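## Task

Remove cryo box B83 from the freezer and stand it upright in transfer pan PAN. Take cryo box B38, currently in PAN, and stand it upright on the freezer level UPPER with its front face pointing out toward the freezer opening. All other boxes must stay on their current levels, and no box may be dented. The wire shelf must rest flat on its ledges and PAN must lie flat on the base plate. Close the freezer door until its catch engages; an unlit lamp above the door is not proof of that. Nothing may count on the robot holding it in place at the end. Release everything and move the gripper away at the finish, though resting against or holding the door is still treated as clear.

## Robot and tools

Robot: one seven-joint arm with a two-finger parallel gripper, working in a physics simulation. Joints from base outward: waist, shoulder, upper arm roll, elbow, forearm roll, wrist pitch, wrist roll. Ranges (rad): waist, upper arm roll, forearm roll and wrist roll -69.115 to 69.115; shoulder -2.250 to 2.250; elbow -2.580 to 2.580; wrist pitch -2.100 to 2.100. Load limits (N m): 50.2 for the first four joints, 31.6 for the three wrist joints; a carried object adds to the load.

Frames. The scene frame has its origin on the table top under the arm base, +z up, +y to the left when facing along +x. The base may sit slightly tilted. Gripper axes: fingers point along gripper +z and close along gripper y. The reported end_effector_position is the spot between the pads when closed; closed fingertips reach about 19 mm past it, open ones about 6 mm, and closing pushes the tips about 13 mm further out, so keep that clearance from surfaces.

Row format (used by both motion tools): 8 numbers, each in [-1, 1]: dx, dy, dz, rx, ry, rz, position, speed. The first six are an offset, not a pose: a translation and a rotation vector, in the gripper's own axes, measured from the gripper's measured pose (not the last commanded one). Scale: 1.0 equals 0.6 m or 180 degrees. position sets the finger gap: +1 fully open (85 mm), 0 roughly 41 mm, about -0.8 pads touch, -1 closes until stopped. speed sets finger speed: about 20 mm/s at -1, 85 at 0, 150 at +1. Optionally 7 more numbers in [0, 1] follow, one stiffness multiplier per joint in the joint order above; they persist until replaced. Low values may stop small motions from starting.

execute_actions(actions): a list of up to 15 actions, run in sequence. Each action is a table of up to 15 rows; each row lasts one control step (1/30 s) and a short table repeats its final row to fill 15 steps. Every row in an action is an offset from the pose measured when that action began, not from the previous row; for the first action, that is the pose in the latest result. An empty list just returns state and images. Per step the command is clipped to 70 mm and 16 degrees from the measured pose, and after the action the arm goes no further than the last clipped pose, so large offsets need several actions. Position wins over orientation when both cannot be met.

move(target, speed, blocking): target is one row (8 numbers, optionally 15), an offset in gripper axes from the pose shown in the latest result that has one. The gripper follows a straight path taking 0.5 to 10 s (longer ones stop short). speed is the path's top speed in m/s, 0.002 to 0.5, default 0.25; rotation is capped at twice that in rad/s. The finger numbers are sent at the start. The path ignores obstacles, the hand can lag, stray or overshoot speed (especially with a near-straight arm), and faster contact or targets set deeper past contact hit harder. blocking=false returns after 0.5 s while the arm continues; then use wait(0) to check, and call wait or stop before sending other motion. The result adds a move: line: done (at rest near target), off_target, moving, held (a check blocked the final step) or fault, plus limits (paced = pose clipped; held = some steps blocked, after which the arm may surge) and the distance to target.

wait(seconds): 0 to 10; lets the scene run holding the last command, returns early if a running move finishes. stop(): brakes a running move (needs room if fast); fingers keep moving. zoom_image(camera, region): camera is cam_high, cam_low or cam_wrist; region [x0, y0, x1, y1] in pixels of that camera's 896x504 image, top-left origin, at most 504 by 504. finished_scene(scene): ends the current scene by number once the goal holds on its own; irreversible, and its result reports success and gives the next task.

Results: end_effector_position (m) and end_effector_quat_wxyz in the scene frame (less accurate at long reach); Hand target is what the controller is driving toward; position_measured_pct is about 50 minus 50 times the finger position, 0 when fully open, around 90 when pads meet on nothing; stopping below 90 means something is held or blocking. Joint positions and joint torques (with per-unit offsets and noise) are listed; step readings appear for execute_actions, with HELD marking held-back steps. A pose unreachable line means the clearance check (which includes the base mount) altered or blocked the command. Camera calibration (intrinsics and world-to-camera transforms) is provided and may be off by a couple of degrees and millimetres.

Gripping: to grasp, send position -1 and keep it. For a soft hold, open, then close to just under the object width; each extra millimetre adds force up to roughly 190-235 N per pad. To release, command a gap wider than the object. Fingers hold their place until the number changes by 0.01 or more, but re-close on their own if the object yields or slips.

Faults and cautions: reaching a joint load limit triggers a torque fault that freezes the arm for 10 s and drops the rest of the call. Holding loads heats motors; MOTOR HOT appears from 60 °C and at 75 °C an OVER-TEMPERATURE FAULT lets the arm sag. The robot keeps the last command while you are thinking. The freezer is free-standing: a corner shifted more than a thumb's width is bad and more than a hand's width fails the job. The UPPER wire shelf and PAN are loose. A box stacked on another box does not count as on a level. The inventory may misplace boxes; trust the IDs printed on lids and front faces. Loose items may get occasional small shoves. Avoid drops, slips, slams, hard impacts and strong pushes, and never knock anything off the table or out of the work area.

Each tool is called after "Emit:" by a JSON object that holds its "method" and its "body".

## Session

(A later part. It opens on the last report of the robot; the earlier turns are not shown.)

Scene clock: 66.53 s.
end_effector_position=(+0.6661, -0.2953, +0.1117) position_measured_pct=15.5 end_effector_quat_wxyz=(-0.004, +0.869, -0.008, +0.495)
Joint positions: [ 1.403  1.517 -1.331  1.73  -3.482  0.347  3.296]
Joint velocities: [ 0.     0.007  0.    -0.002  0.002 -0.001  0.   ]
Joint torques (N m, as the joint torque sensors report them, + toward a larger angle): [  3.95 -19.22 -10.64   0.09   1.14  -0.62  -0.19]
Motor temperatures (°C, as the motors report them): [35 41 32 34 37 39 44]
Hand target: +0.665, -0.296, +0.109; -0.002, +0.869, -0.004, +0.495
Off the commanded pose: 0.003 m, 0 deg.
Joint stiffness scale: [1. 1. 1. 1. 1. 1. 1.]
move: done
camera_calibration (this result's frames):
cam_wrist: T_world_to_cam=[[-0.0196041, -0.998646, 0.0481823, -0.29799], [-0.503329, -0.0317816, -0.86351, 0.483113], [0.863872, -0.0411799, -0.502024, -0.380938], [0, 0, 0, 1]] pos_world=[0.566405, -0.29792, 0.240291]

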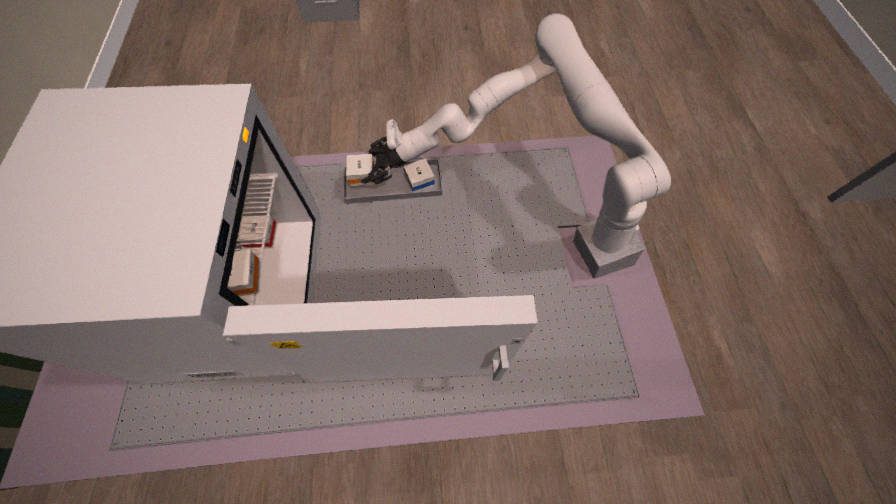

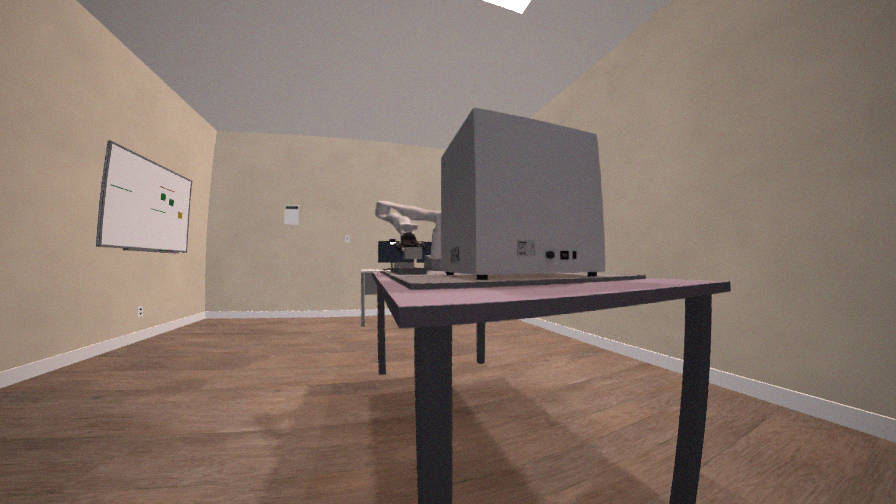

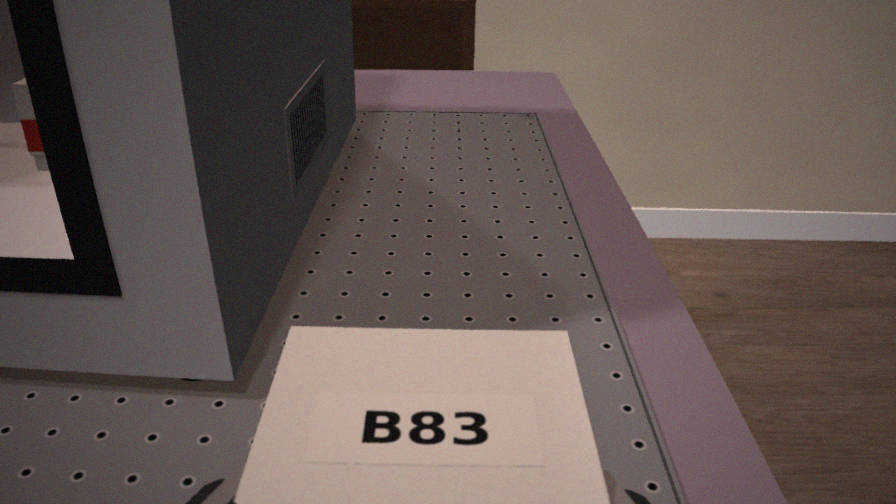

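Emit:
{"method": "move", "body": {"target": [-0.082,0.006,0.048,0,0,0,0.65,-1], "speed": 0.05}}

Emit:
{"method": "move", "body": {"target": [0,0,0,0,0,0,1,0]}}

Emit:
{"method": "move", "body": {"target": [0.1,0,-0.06,0,0,0,1,0]}}

Emit:
{"method": "move", "body": {"target": [-0.24,0.04,-0.4,0.07,0,-0.042,1,0]}}

Scene clock: 68.17 s.
end_effector_position=(+0.6660, -0.2997, +0.0579) position_measured_pct=15.5 end_effector_quat_wxyz=(-0.004, +0.868, -0.014, +0.496)
Joint positions: [ 1.382  1.649 -1.324  1.663 -3.385  0.34   3.314]
Joint velocities: [-0.001  0.005  0.    -0.     0.    -0.     0.   ]
Joint torques (N m, as the joint torque sensors report them, + toward a larger angle): [  4.04 -19.32 -10.55   0.77   1.16  -0.71  -0.29]
Motor temperatures (°C, as the motors report them): [35 41 32 34 37 39 44]
Hand target: +0.666, -0.298, +0.055; -0.004, +0.869, -0.008, +0.495
Off the commanded pose: 0.004 m, 1 deg.
Joint stiffness scale: [1. 1. 1. 1. 1. 1. 1.]
move: off_target
camera_calibration (this result's frames):
cam_wrist: T_world_to_cam=[[-0.0293233, -0.998708, 0.041505, -0.292927], [-0.502251, -0.0211792, -0.864462, 0.438976], [0.864225, -0.0461948, -0.500981, -0.409847], [0, 0, 0, 1]] pos_world=[0.566086, -0.302184, 0.186311]

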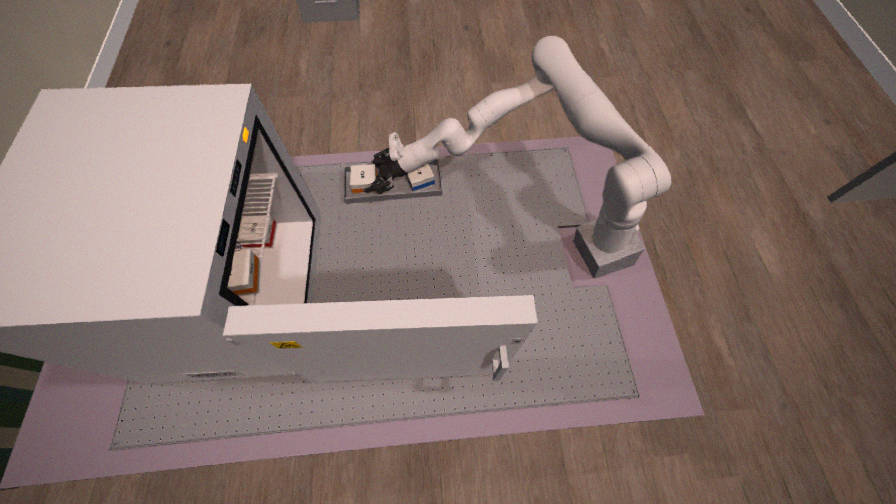

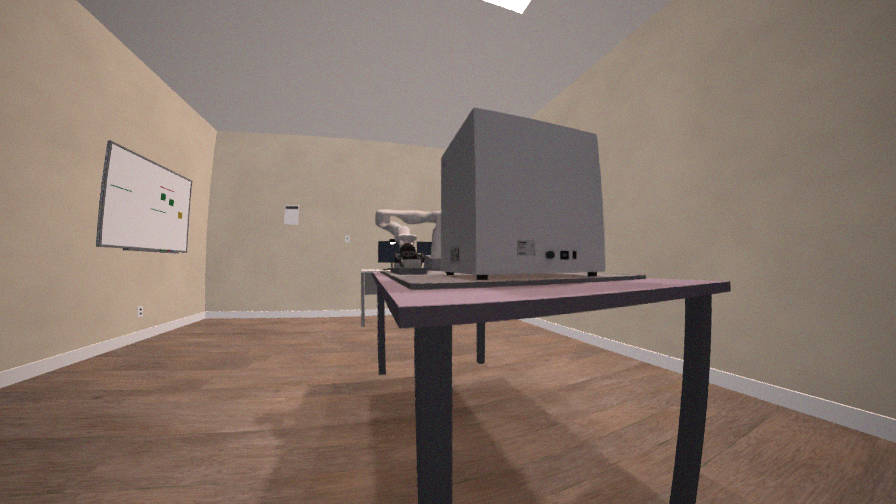

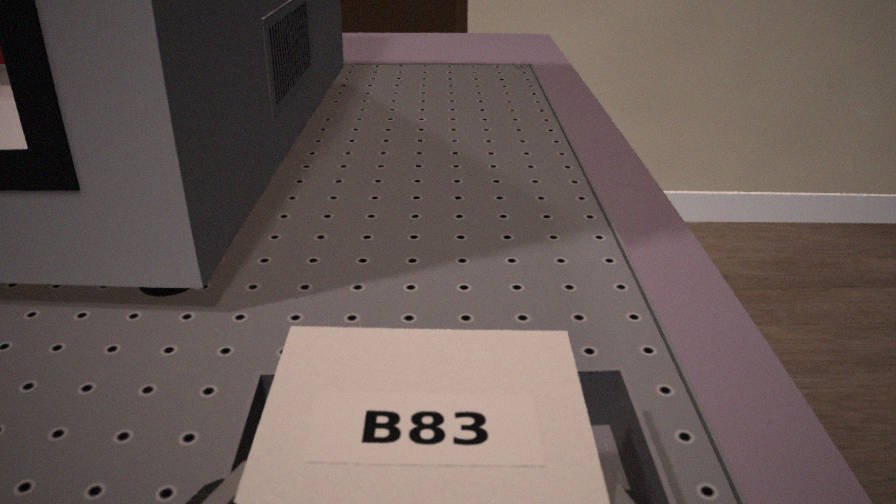

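Scene clock: 68.70 s.
end_effector_position=(+0.6660, -0.2997, +0.0579) position_measured_pct=0.0 end_effector_quat_wxyz=(-0.004, +0.868, -0.014, +0.496)
Joint positions: [ 1.382  1.649 -1.324  1.663 -3.385  0.34   3.314]
Joint velocities: [-0.    -0.    -0.     0.001  0.    -0.    -0.001]
Joint torques (N m, as the joint torque sensors report them, + toward a larger angle): [  4.3  -19.24 -10.1    0.86   1.15  -0.52  -0.06]
Motor temperatures (°C, as the motors report them): [35 41 32 34 37 39 44]
Hand target: +0.666, -0.300, +0.058; -0.004, +0.868, -0.014, +0.496
Off the commanded pose: 0.000 m, 0 deg.
Joint stiffness scale: [1. 1. 1. 1. 1. 1. 1.]
move: done
camera_calibration (this result's frames):
cam_wrist: T_world_to_cam=[[-0.0293298, -0.998709, 0.0414649, -0.292911], [-0.50226, -0.0211408, -0.864458, 0.438975], [0.864219, -0.0461805, -0.500992, -0.409845], [0, 0, 0, 1]] pos_world=[0.566084, -0.302179, 0.186292]

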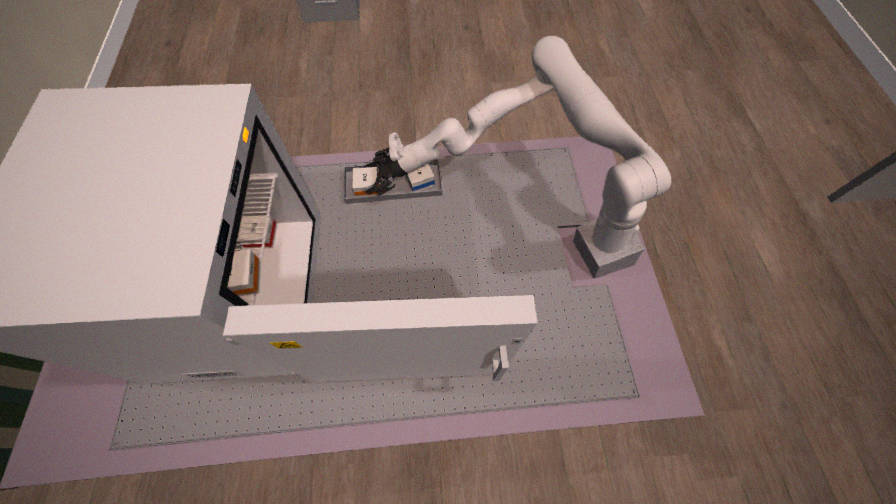

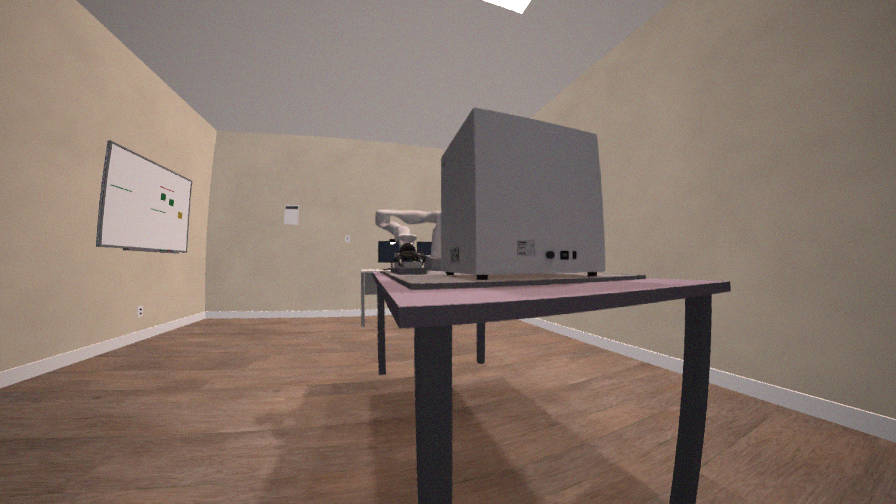

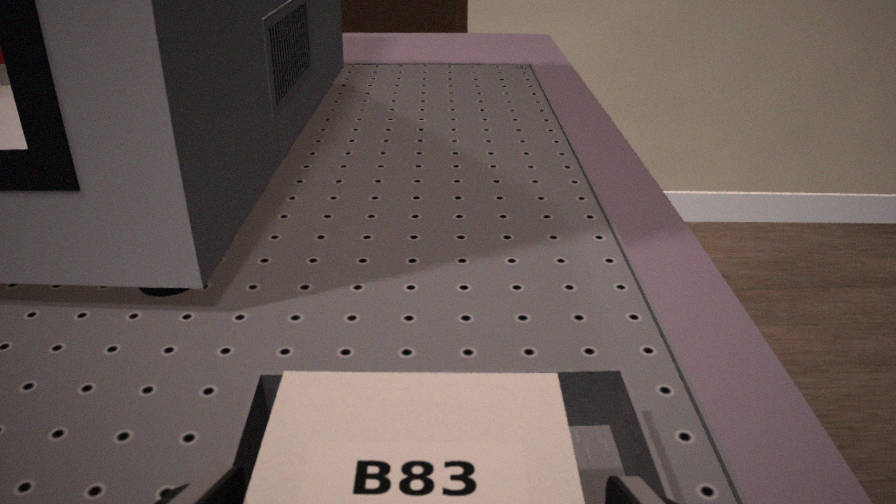

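Scene clock: 69.67 s.
end_effector_position=(+0.6655, -0.3031, +0.1249) position_measured_pct=0.0 end_effector_quat_wxyz=(+0.000, +0.869, -0.012, +0.495)
Joint positions: [ 1.414  1.483 -1.332  1.732 -3.511  0.34   3.293]
Joint velocities: [ 0.001 -0.004 -0.     0.    -0.001  0.     0.001]
Joint torques (N m, as the joint torque sensors report them, + toward a larger angle): [  3.8  -18.92  -9.81  -0.56   0.99  -0.74  -0.19]
Motor temperatures (°C, as the motors report them): [35 41 32 34 37 39 44]
Hand target: +0.666, -0.301, +0.128; -0.004, +0.868, -0.014, +0.496
Off the commanded pose: 0.003 m, 1 deg.
Joint stiffness scale: [1. 1. 1. 1. 1. 1. 1.]
move: done
camera_calibration (this result's frames):
cam_wrist: T_world_to_cam=[[-0.0295195, -0.998239, 0.051462, -0.300079], [-0.503953, -0.0295989, -0.863224, 0.49501], [0.863226, -0.0514164, -0.502192, -0.376743], [0, 0, 0, 1]] pos_world=[0.565818, -0.304269, 0.25355]

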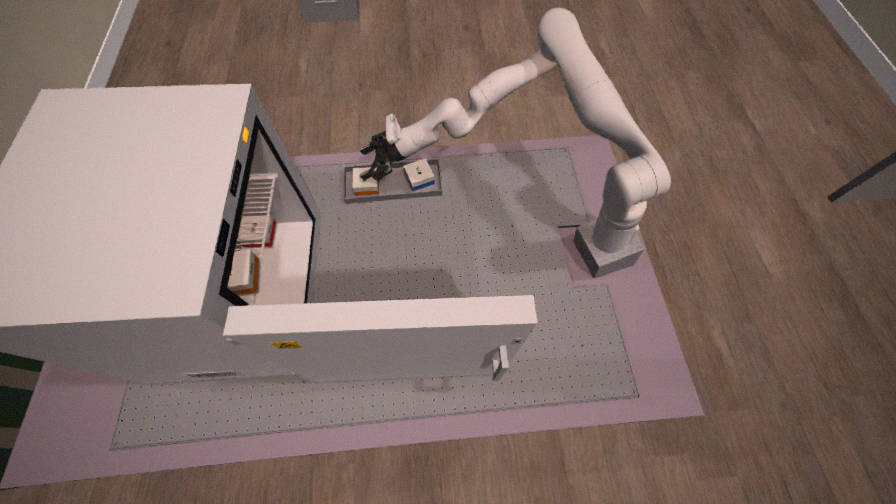

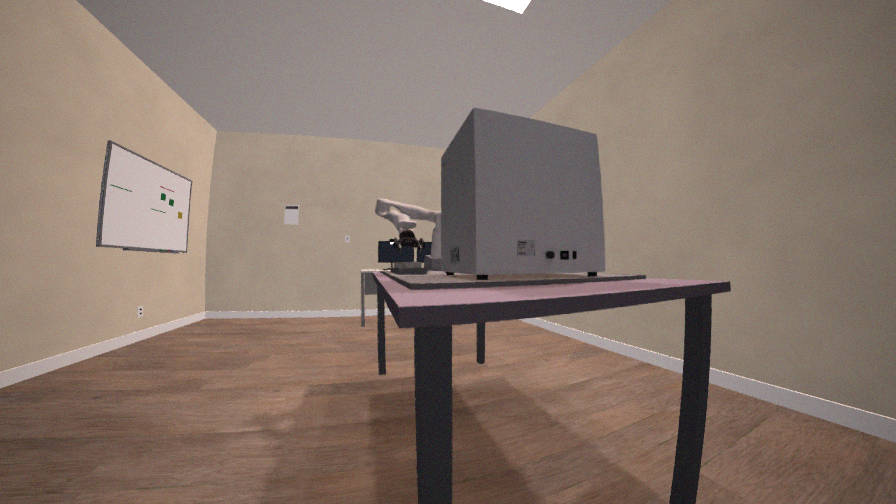

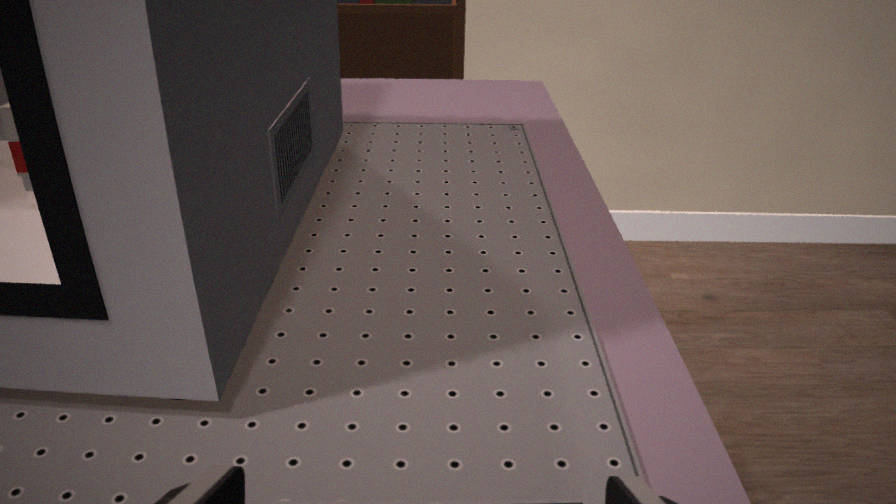

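Scene clock: 71.40 s.
end_effector_position=(+0.3875, -0.3196, +0.1245) position_measured_pct=0.0 end_effector_quat_wxyz=(-0.066, +0.862, +0.095, +0.494)
Joint positions: [ 2.06   1.505 -1.146  1.938 -3.299 -0.3    3.483]
Joint velocities: [ 0.005  0.     0.     0.001 -0.001 -0.001  0.001]
Joint torques (N m, as the joint torque sensors report them, + toward a larger angle): [  3.35 -15.5   -8.43   0.85  -0.46  -0.98  -0.29]
Motor temperatures (°C, as the motors report them): [35 41 32 34 37 39 44]
Hand target: +0.385, -0.321, +0.123; -0.063, +0.863, +0.100, +0.492
Off the commanded pose: 0.003 m, 1 deg.
Joint stiffness scale: [1. 1. 1. 1. 1. 1. 1.]
move: done
camera_calibration (this result's frames):
cam_wrist: T_world_to_cam=[[0.21827, -0.974966, 0.0424236, -0.412226], [-0.476476, -0.144407, -0.867247, 0.307223], [0.851662, 0.16908, -0.496068, -0.0635855], [0, 0, 0, 1]] pos_world=[0.290515, -0.34679, 0.252384]

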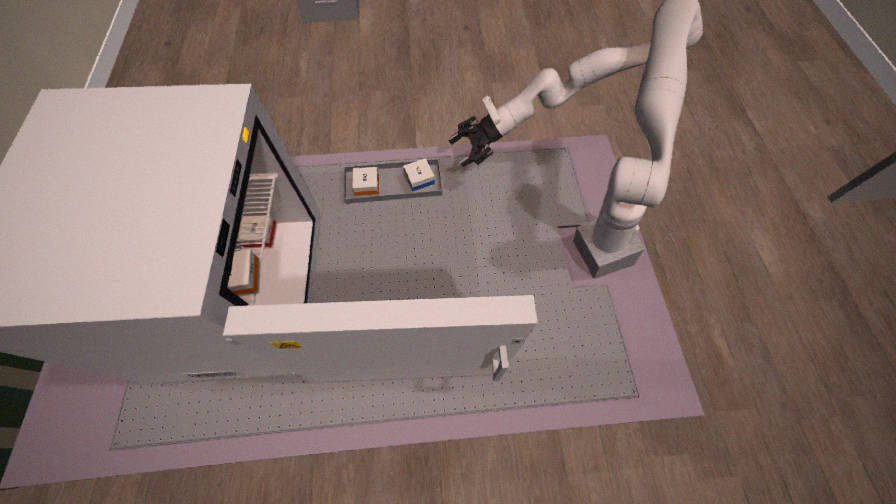

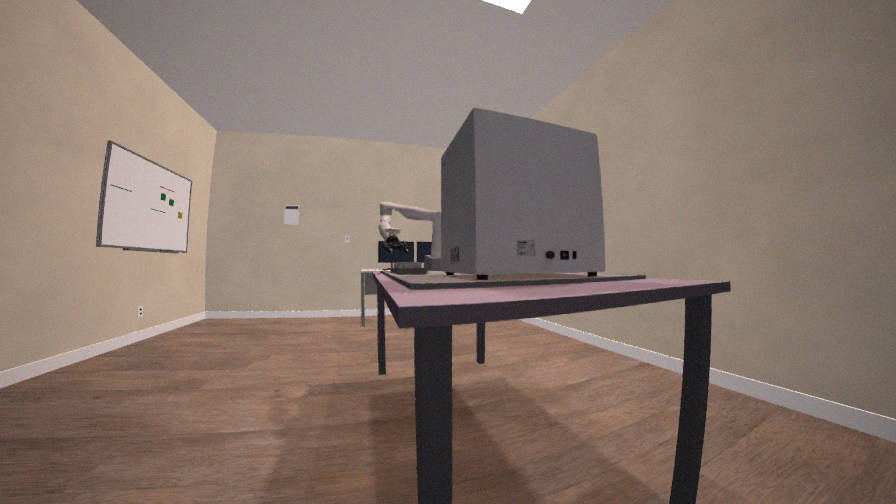

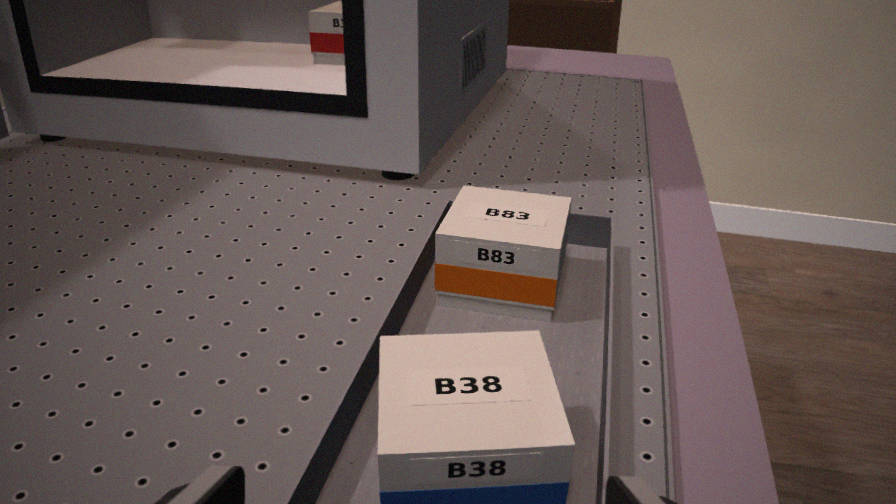

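Emit:
{"method": "move", "body": {"target": [0,0.033,0.14,0.02,0,-0.012,1,0], "speed": 0.12}}

Scene clock: 72.73 s.
end_effector_position=(+0.4627, -0.3233, +0.0840) position_measured_pct=0.0 end_effector_quat_wxyz=(-0.083, +0.858, +0.121, +0.492)
Joint positions: [ 1.842  1.568 -1.146  1.759 -3.299 -0.308  3.483]
Joint velocities: [-0.005  0.001 -0.    -0.001 -0.001 -0.    -0.002]
Joint torques (N m, as the joint torque sensors report them, + toward a larger angle): [  4.25 -17.04  -9.12   0.84  -0.54  -1.03  -0.15]
Motor temperatures (°C, as the motors report them): [35 41 32 34 37 39 44]
Hand target: +0.462, -0.322, +0.082; -0.083, +0.858, +0.126, +0.492
Off the commanded pose: 0.003 m, 1 deg.
Joint stiffness scale: [1. 1. 1. 1. 1. 1. 1.]
move: done
camera_calibration (this result's frames):
cam_wrist: T_world_to_cam=[[0.279604, -0.959299, 0.0395759, -0.453649], [-0.465798, -0.171578, -0.868097, 0.293703], [0.839555, 0.224289, -0.494814, -0.123815], [0, 0, 0, 1]] pos_world=[0.367599, -0.357022, 0.211651]

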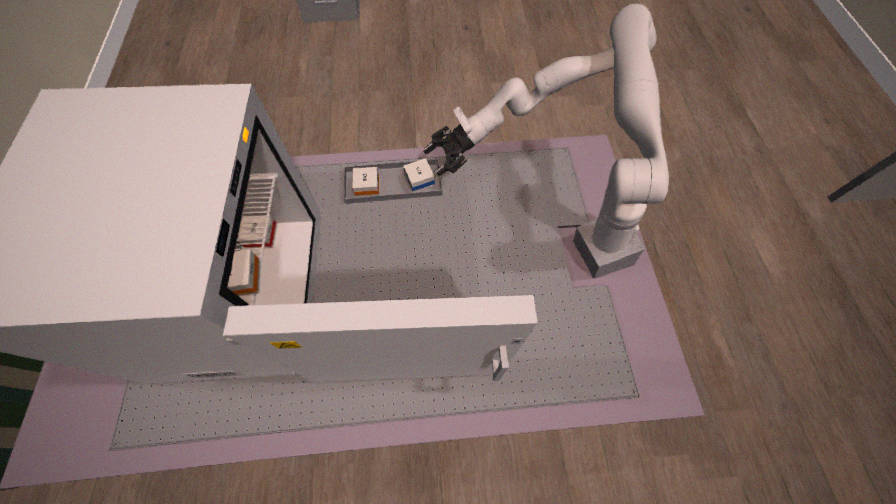

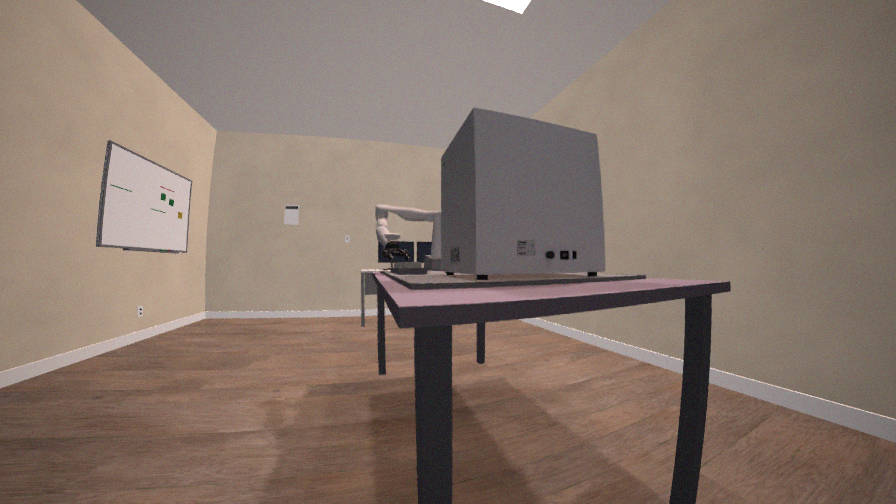

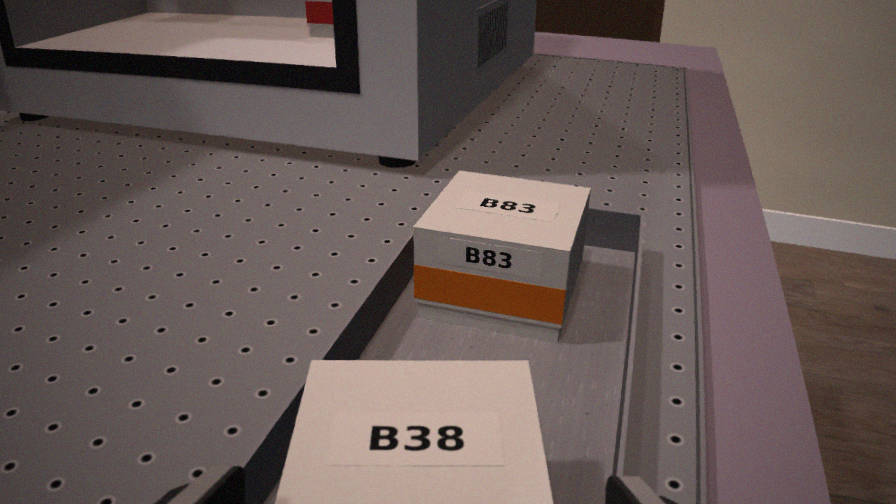

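Emit:
{"method": "move", "body": {"target": [-0.022,-0.006,0.072,0,0,0,1,0], "speed": 0.05}}

Emit:
{"method": "move", "body": {"target": [0,0,0,0,0,0,0.65,-1]}}

Emit:
{"method": "move", "body": {"target": [0.09,0,-0.052,0,0,0,0.65,-1], "speed": 0.1}}

Emit:
{"method": "move", "body": {"target": [0.613,-0.36,0.195,-0.082,0,0.04,0.65,-1]}}

Scene clock: 74.20 s.
end_effector_position=(+0.4900, -0.3086, +0.0531) position_measured_pct=0.0 end_effector_quat_wxyz=(-0.087, +0.858, +0.118, +0.492)
Joint positions: [ 1.764  1.634 -1.146  1.726 -3.299 -0.25   3.503]
Joint velocities: [-0.004  0.002  0.001 -0.001  0.001  0.     0.003]
Joint torques (N m, as the joint torque sensors report them, + toward a larger angle): [  4.48 -17.1   -9.09   0.98  -0.32  -1.28  -0.24]
Motor temperatures (°C, as the motors report them): [35 41 32 34 37 39 44]
Hand target: +0.491, -0.310, +0.051; -0.083, +0.858, +0.121, +0.492
Off the commanded pose: 0.003 m, 1 deg.
Joint stiffness scale: [1. 1. 1. 1. 1. 1. 1.]
move: done
camera_calibration (this result's frames):
cam_wrist: T_world_to_cam=[[0.279644, -0.959663, 0.0291027, -0.44549], [-0.466449, -0.162292, -0.869532, 0.285409], [0.839181, 0.229585, -0.493018, -0.163584], [0, 0, 0, 1]] pos_world=[0.394984, -0.343644, 0.180488]

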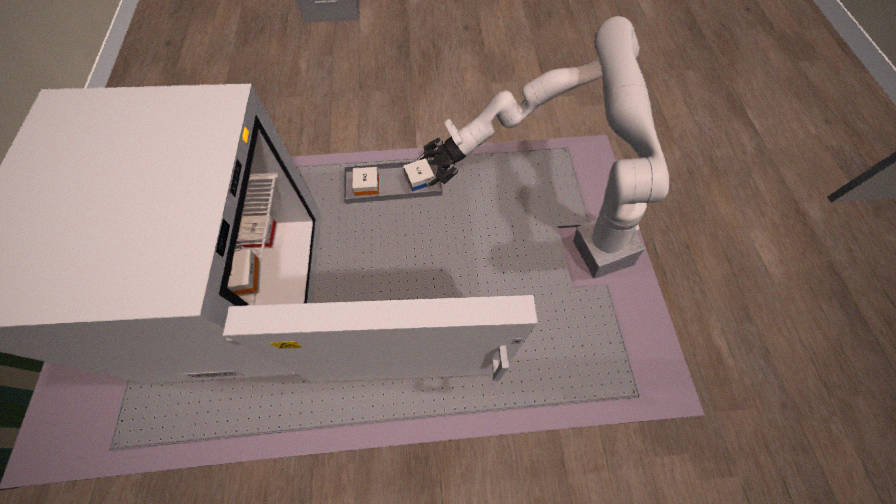

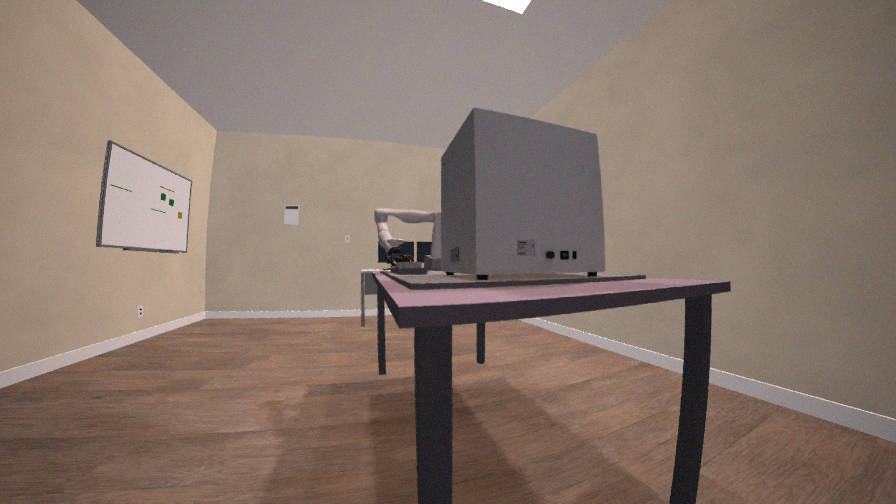

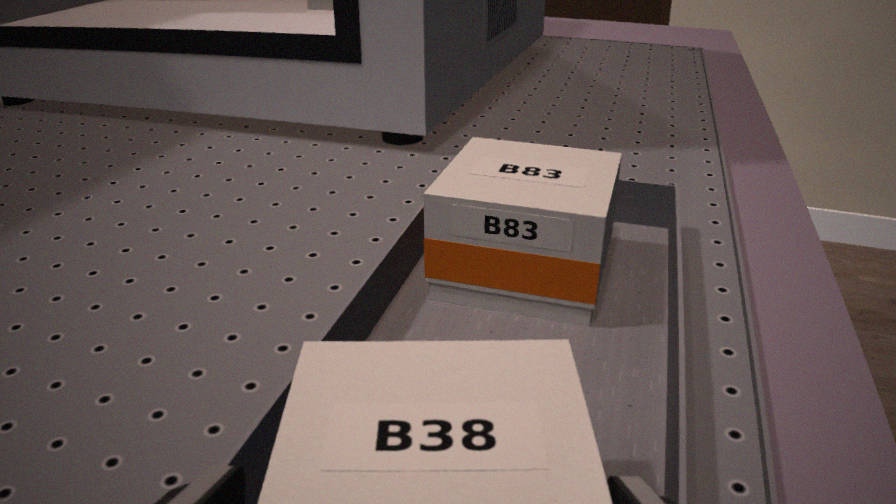

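Scene clock: 75.27 s.
end_effector_position=(+0.4899, -0.3088, +0.0532) position_measured_pct=15.5 end_effector_quat_wxyz=(-0.087, +0.858, +0.118, +0.492)
Joint positions: [ 1.765  1.634 -1.147  1.726 -3.299 -0.25   3.503]
Joint velocities: [ 0.    -0.001 -0.    -0.001  0.003 -0.     0.001]
Joint torques (N m, as the joint torque sensors report them, + toward a larger angle): [  2.04 -15.15  -6.38  -0.11  -0.14   0.    -0.25]
Motor temperatures (°C, as the motors report them): [35 41 32 34 37 39 44]
Hand target: +0.490, -0.309, +0.053; -0.087, +0.858, +0.118, +0.492
Off the commanded pose: 0.000 m, 0 deg.
Joint stiffness scale: [1. 1. 1. 1. 1. 1. 1.]
move: done
camera_calibration (this result's frames):
cam_wrist: T_world_to_cam=[[0.279318, -0.959754, 0.0292211, -0.445517], [-0.466423, -0.162218, -0.86956, 0.285414], [0.839304, 0.229254, -0.492962, -0.16361], [0, 0, 0, 1]] pos_world=[0.394883, -0.343779, 0.180549]

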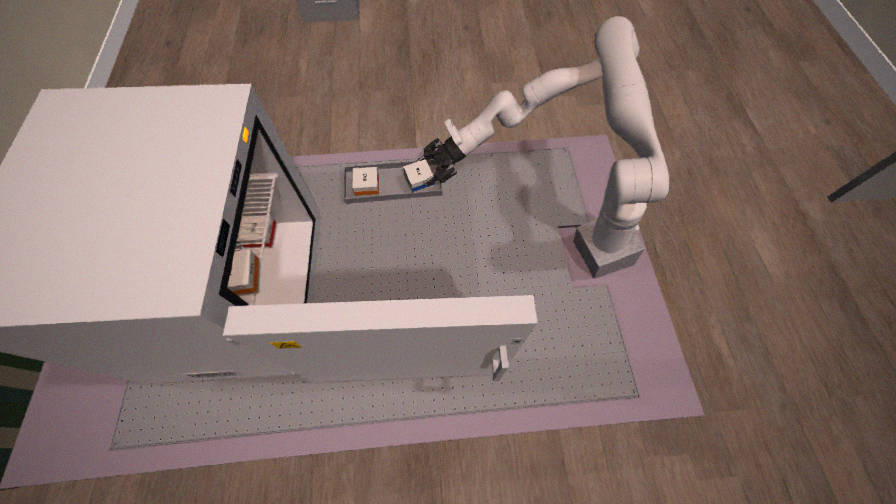

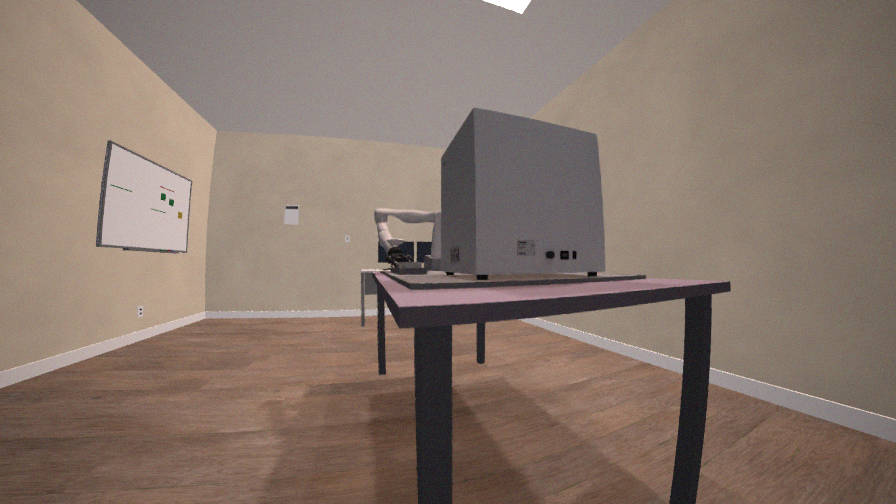

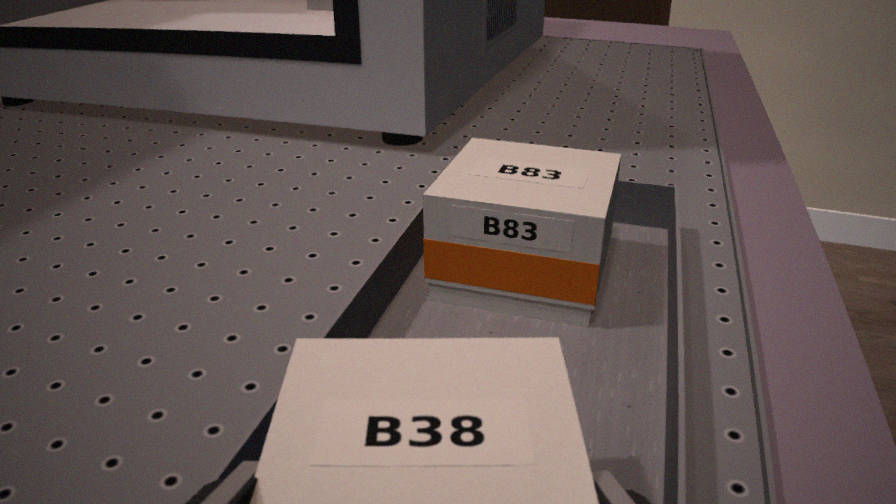

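Scene clock: 76.33 s.
end_effector_position=(+0.4899, -0.3129, +0.1113) position_measured_pct=15.5 end_effector_quat_wxyz=(-0.083, +0.859, +0.120, +0.490)
Joint positions: [ 1.796  1.503 -1.18   1.787 -3.334 -0.26   3.431]
Joint velocities: [ 0.002 -0.005 -0.     0.    -0.002 -0.001 -0.001]
Joint torques (N m, as the joint torque sensors report them, + toward a larger angle): [  3.84 -16.95  -9.54   0.13  -0.49  -1.2   -0.1 ]
Motor temperatures (°C, as the motors report them): [35 41 32 34 37 39 44]
Hand target: +0.490, -0.311, +0.116; -0.087, +0.858, +0.118, +0.492
Off the commanded pose: 0.005 m, 1 deg.
Joint stiffness scale: [1. 1. 1. 1. 1. 1. 1.]
move: off_target
camera_calibration (this result's frames):
cam_wrist: T_world_to_cam=[[0.278705, -0.959612, 0.0383253, -0.451835], [-0.469184, -0.17087, -0.866412, 0.333571], [0.837968, 0.223491, -0.497857, -0.134662], [0, 0, 0, 1]] pos_world=[0.395277, -0.346493, 0.239284]

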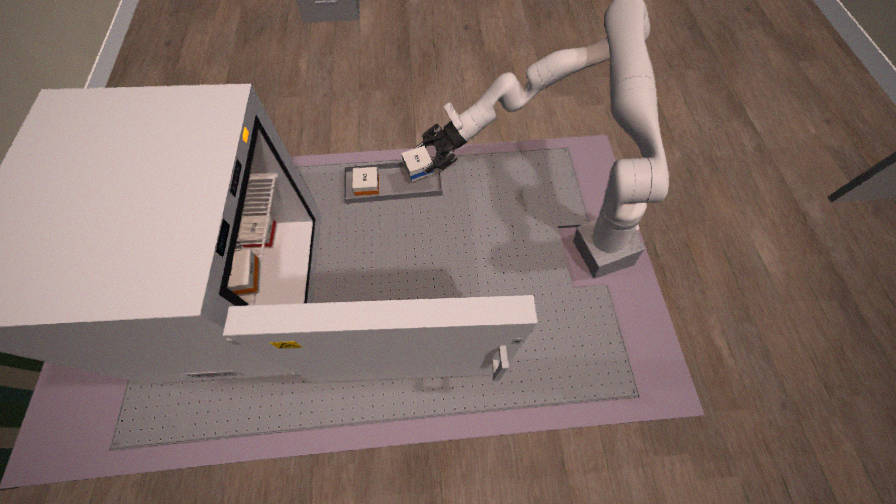

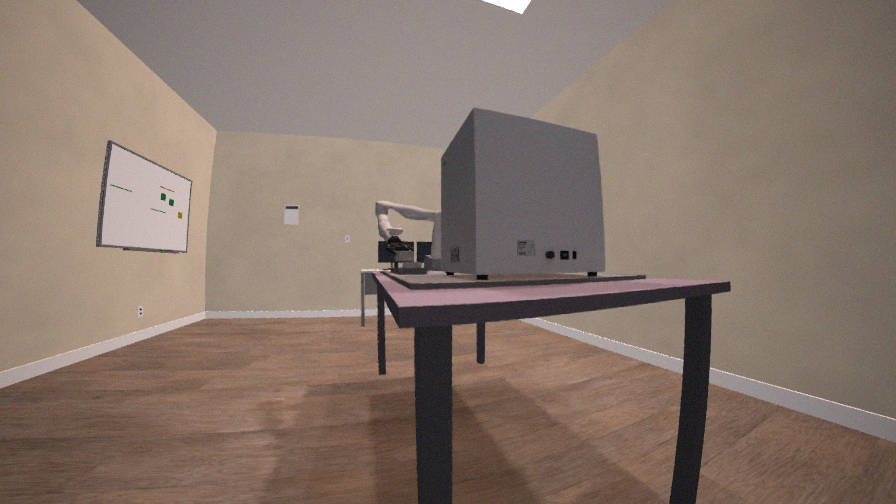

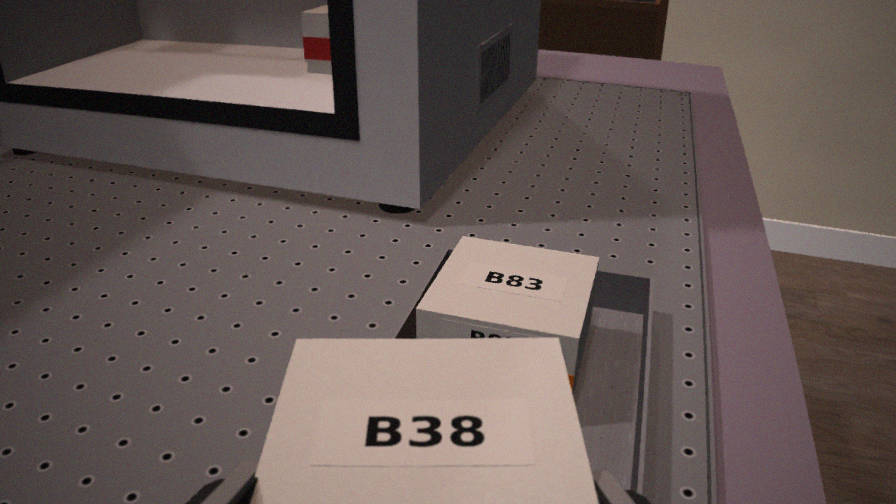

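Scene clock: 78.73 s.
end_effector_position=(+0.7047, -0.0271, +0.3760) position_measured_pct=15.5 end_effector_quat_wxyz=(-0.007, +0.867, +0.003, +0.498)
Joint positions: [ 1.125  0.785 -1.612  1.967 -4.117  0.745  3.072]
Joint velocities: [-0.006 -0.01   0.008 -0.002 -0.    -0.     0.   ]
Joint torques (N m, as the joint torque sensors report them, + toward a larger angle): [  2.51 -13.51  -7.63  -6.85   2.07  -0.07  -0.19]
Motor temperatures (°C, as the motors report them): [35 41 32 34 37 39 44]
Hand target: +0.705, -0.029, +0.375; -0.003, +0.868, +0.002, +0.497
Off the commanded pose: 0.003 m, 1 deg.
Joint stiffness scale: [1. 1. 1. 1. 1. 1. 1.]
move: done
camera_calibration (this result's frames):
cam_wrist: T_world_to_cam=[[0.00148097, -0.998561, 0.0536117, -0.0590392], [-0.495951, -0.0472872, -0.867062, 0.735013], [0.868349, -0.0253047, -0.495307, -0.275805], [0, 0, 0, 1]] pos_world=[0.604113, -0.0311767, 0.503859]

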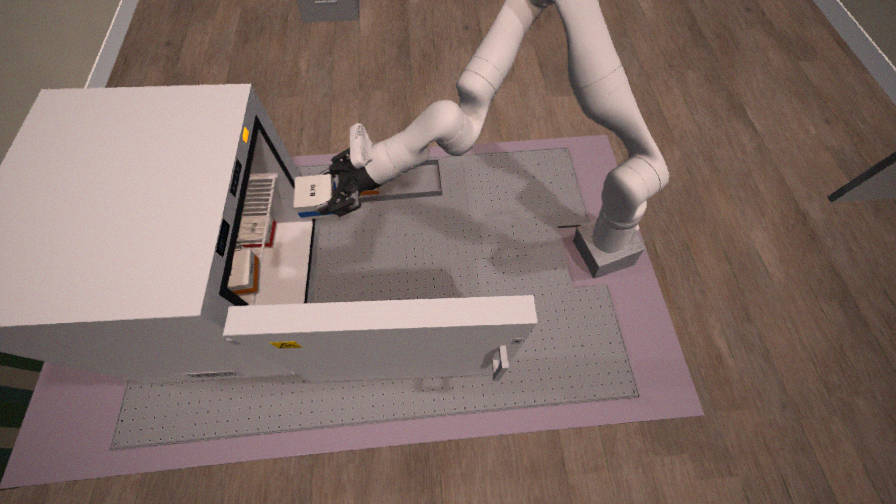

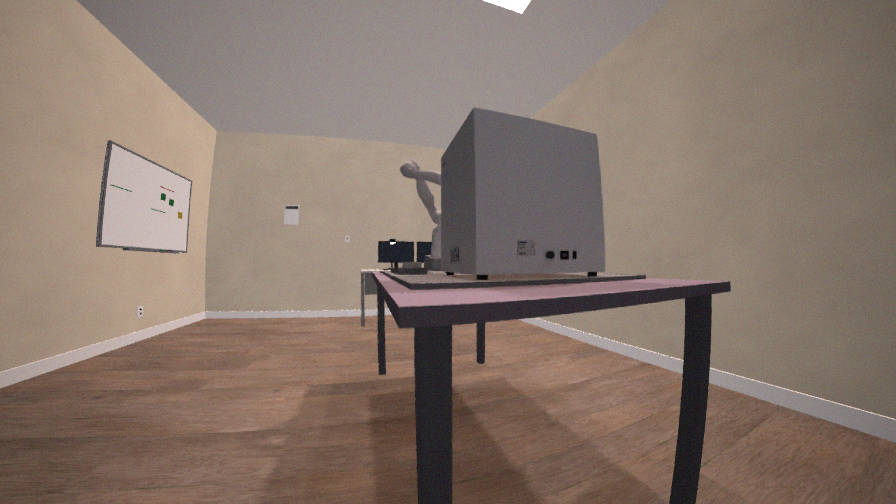

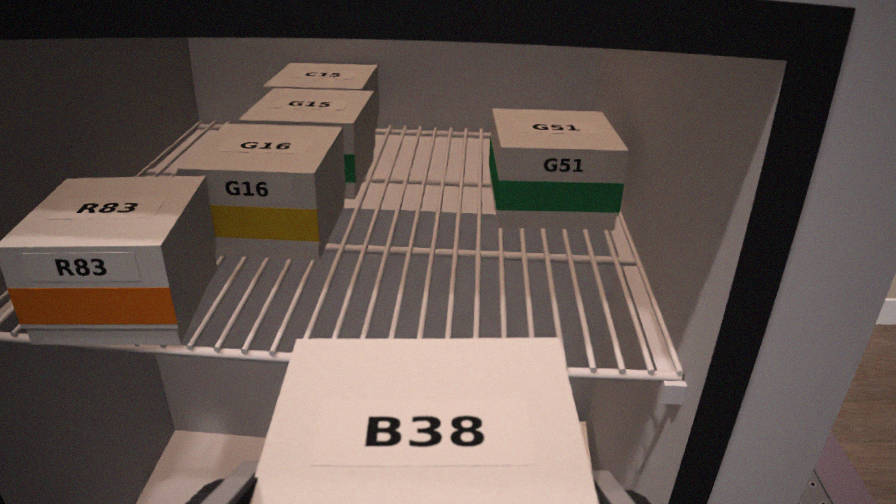

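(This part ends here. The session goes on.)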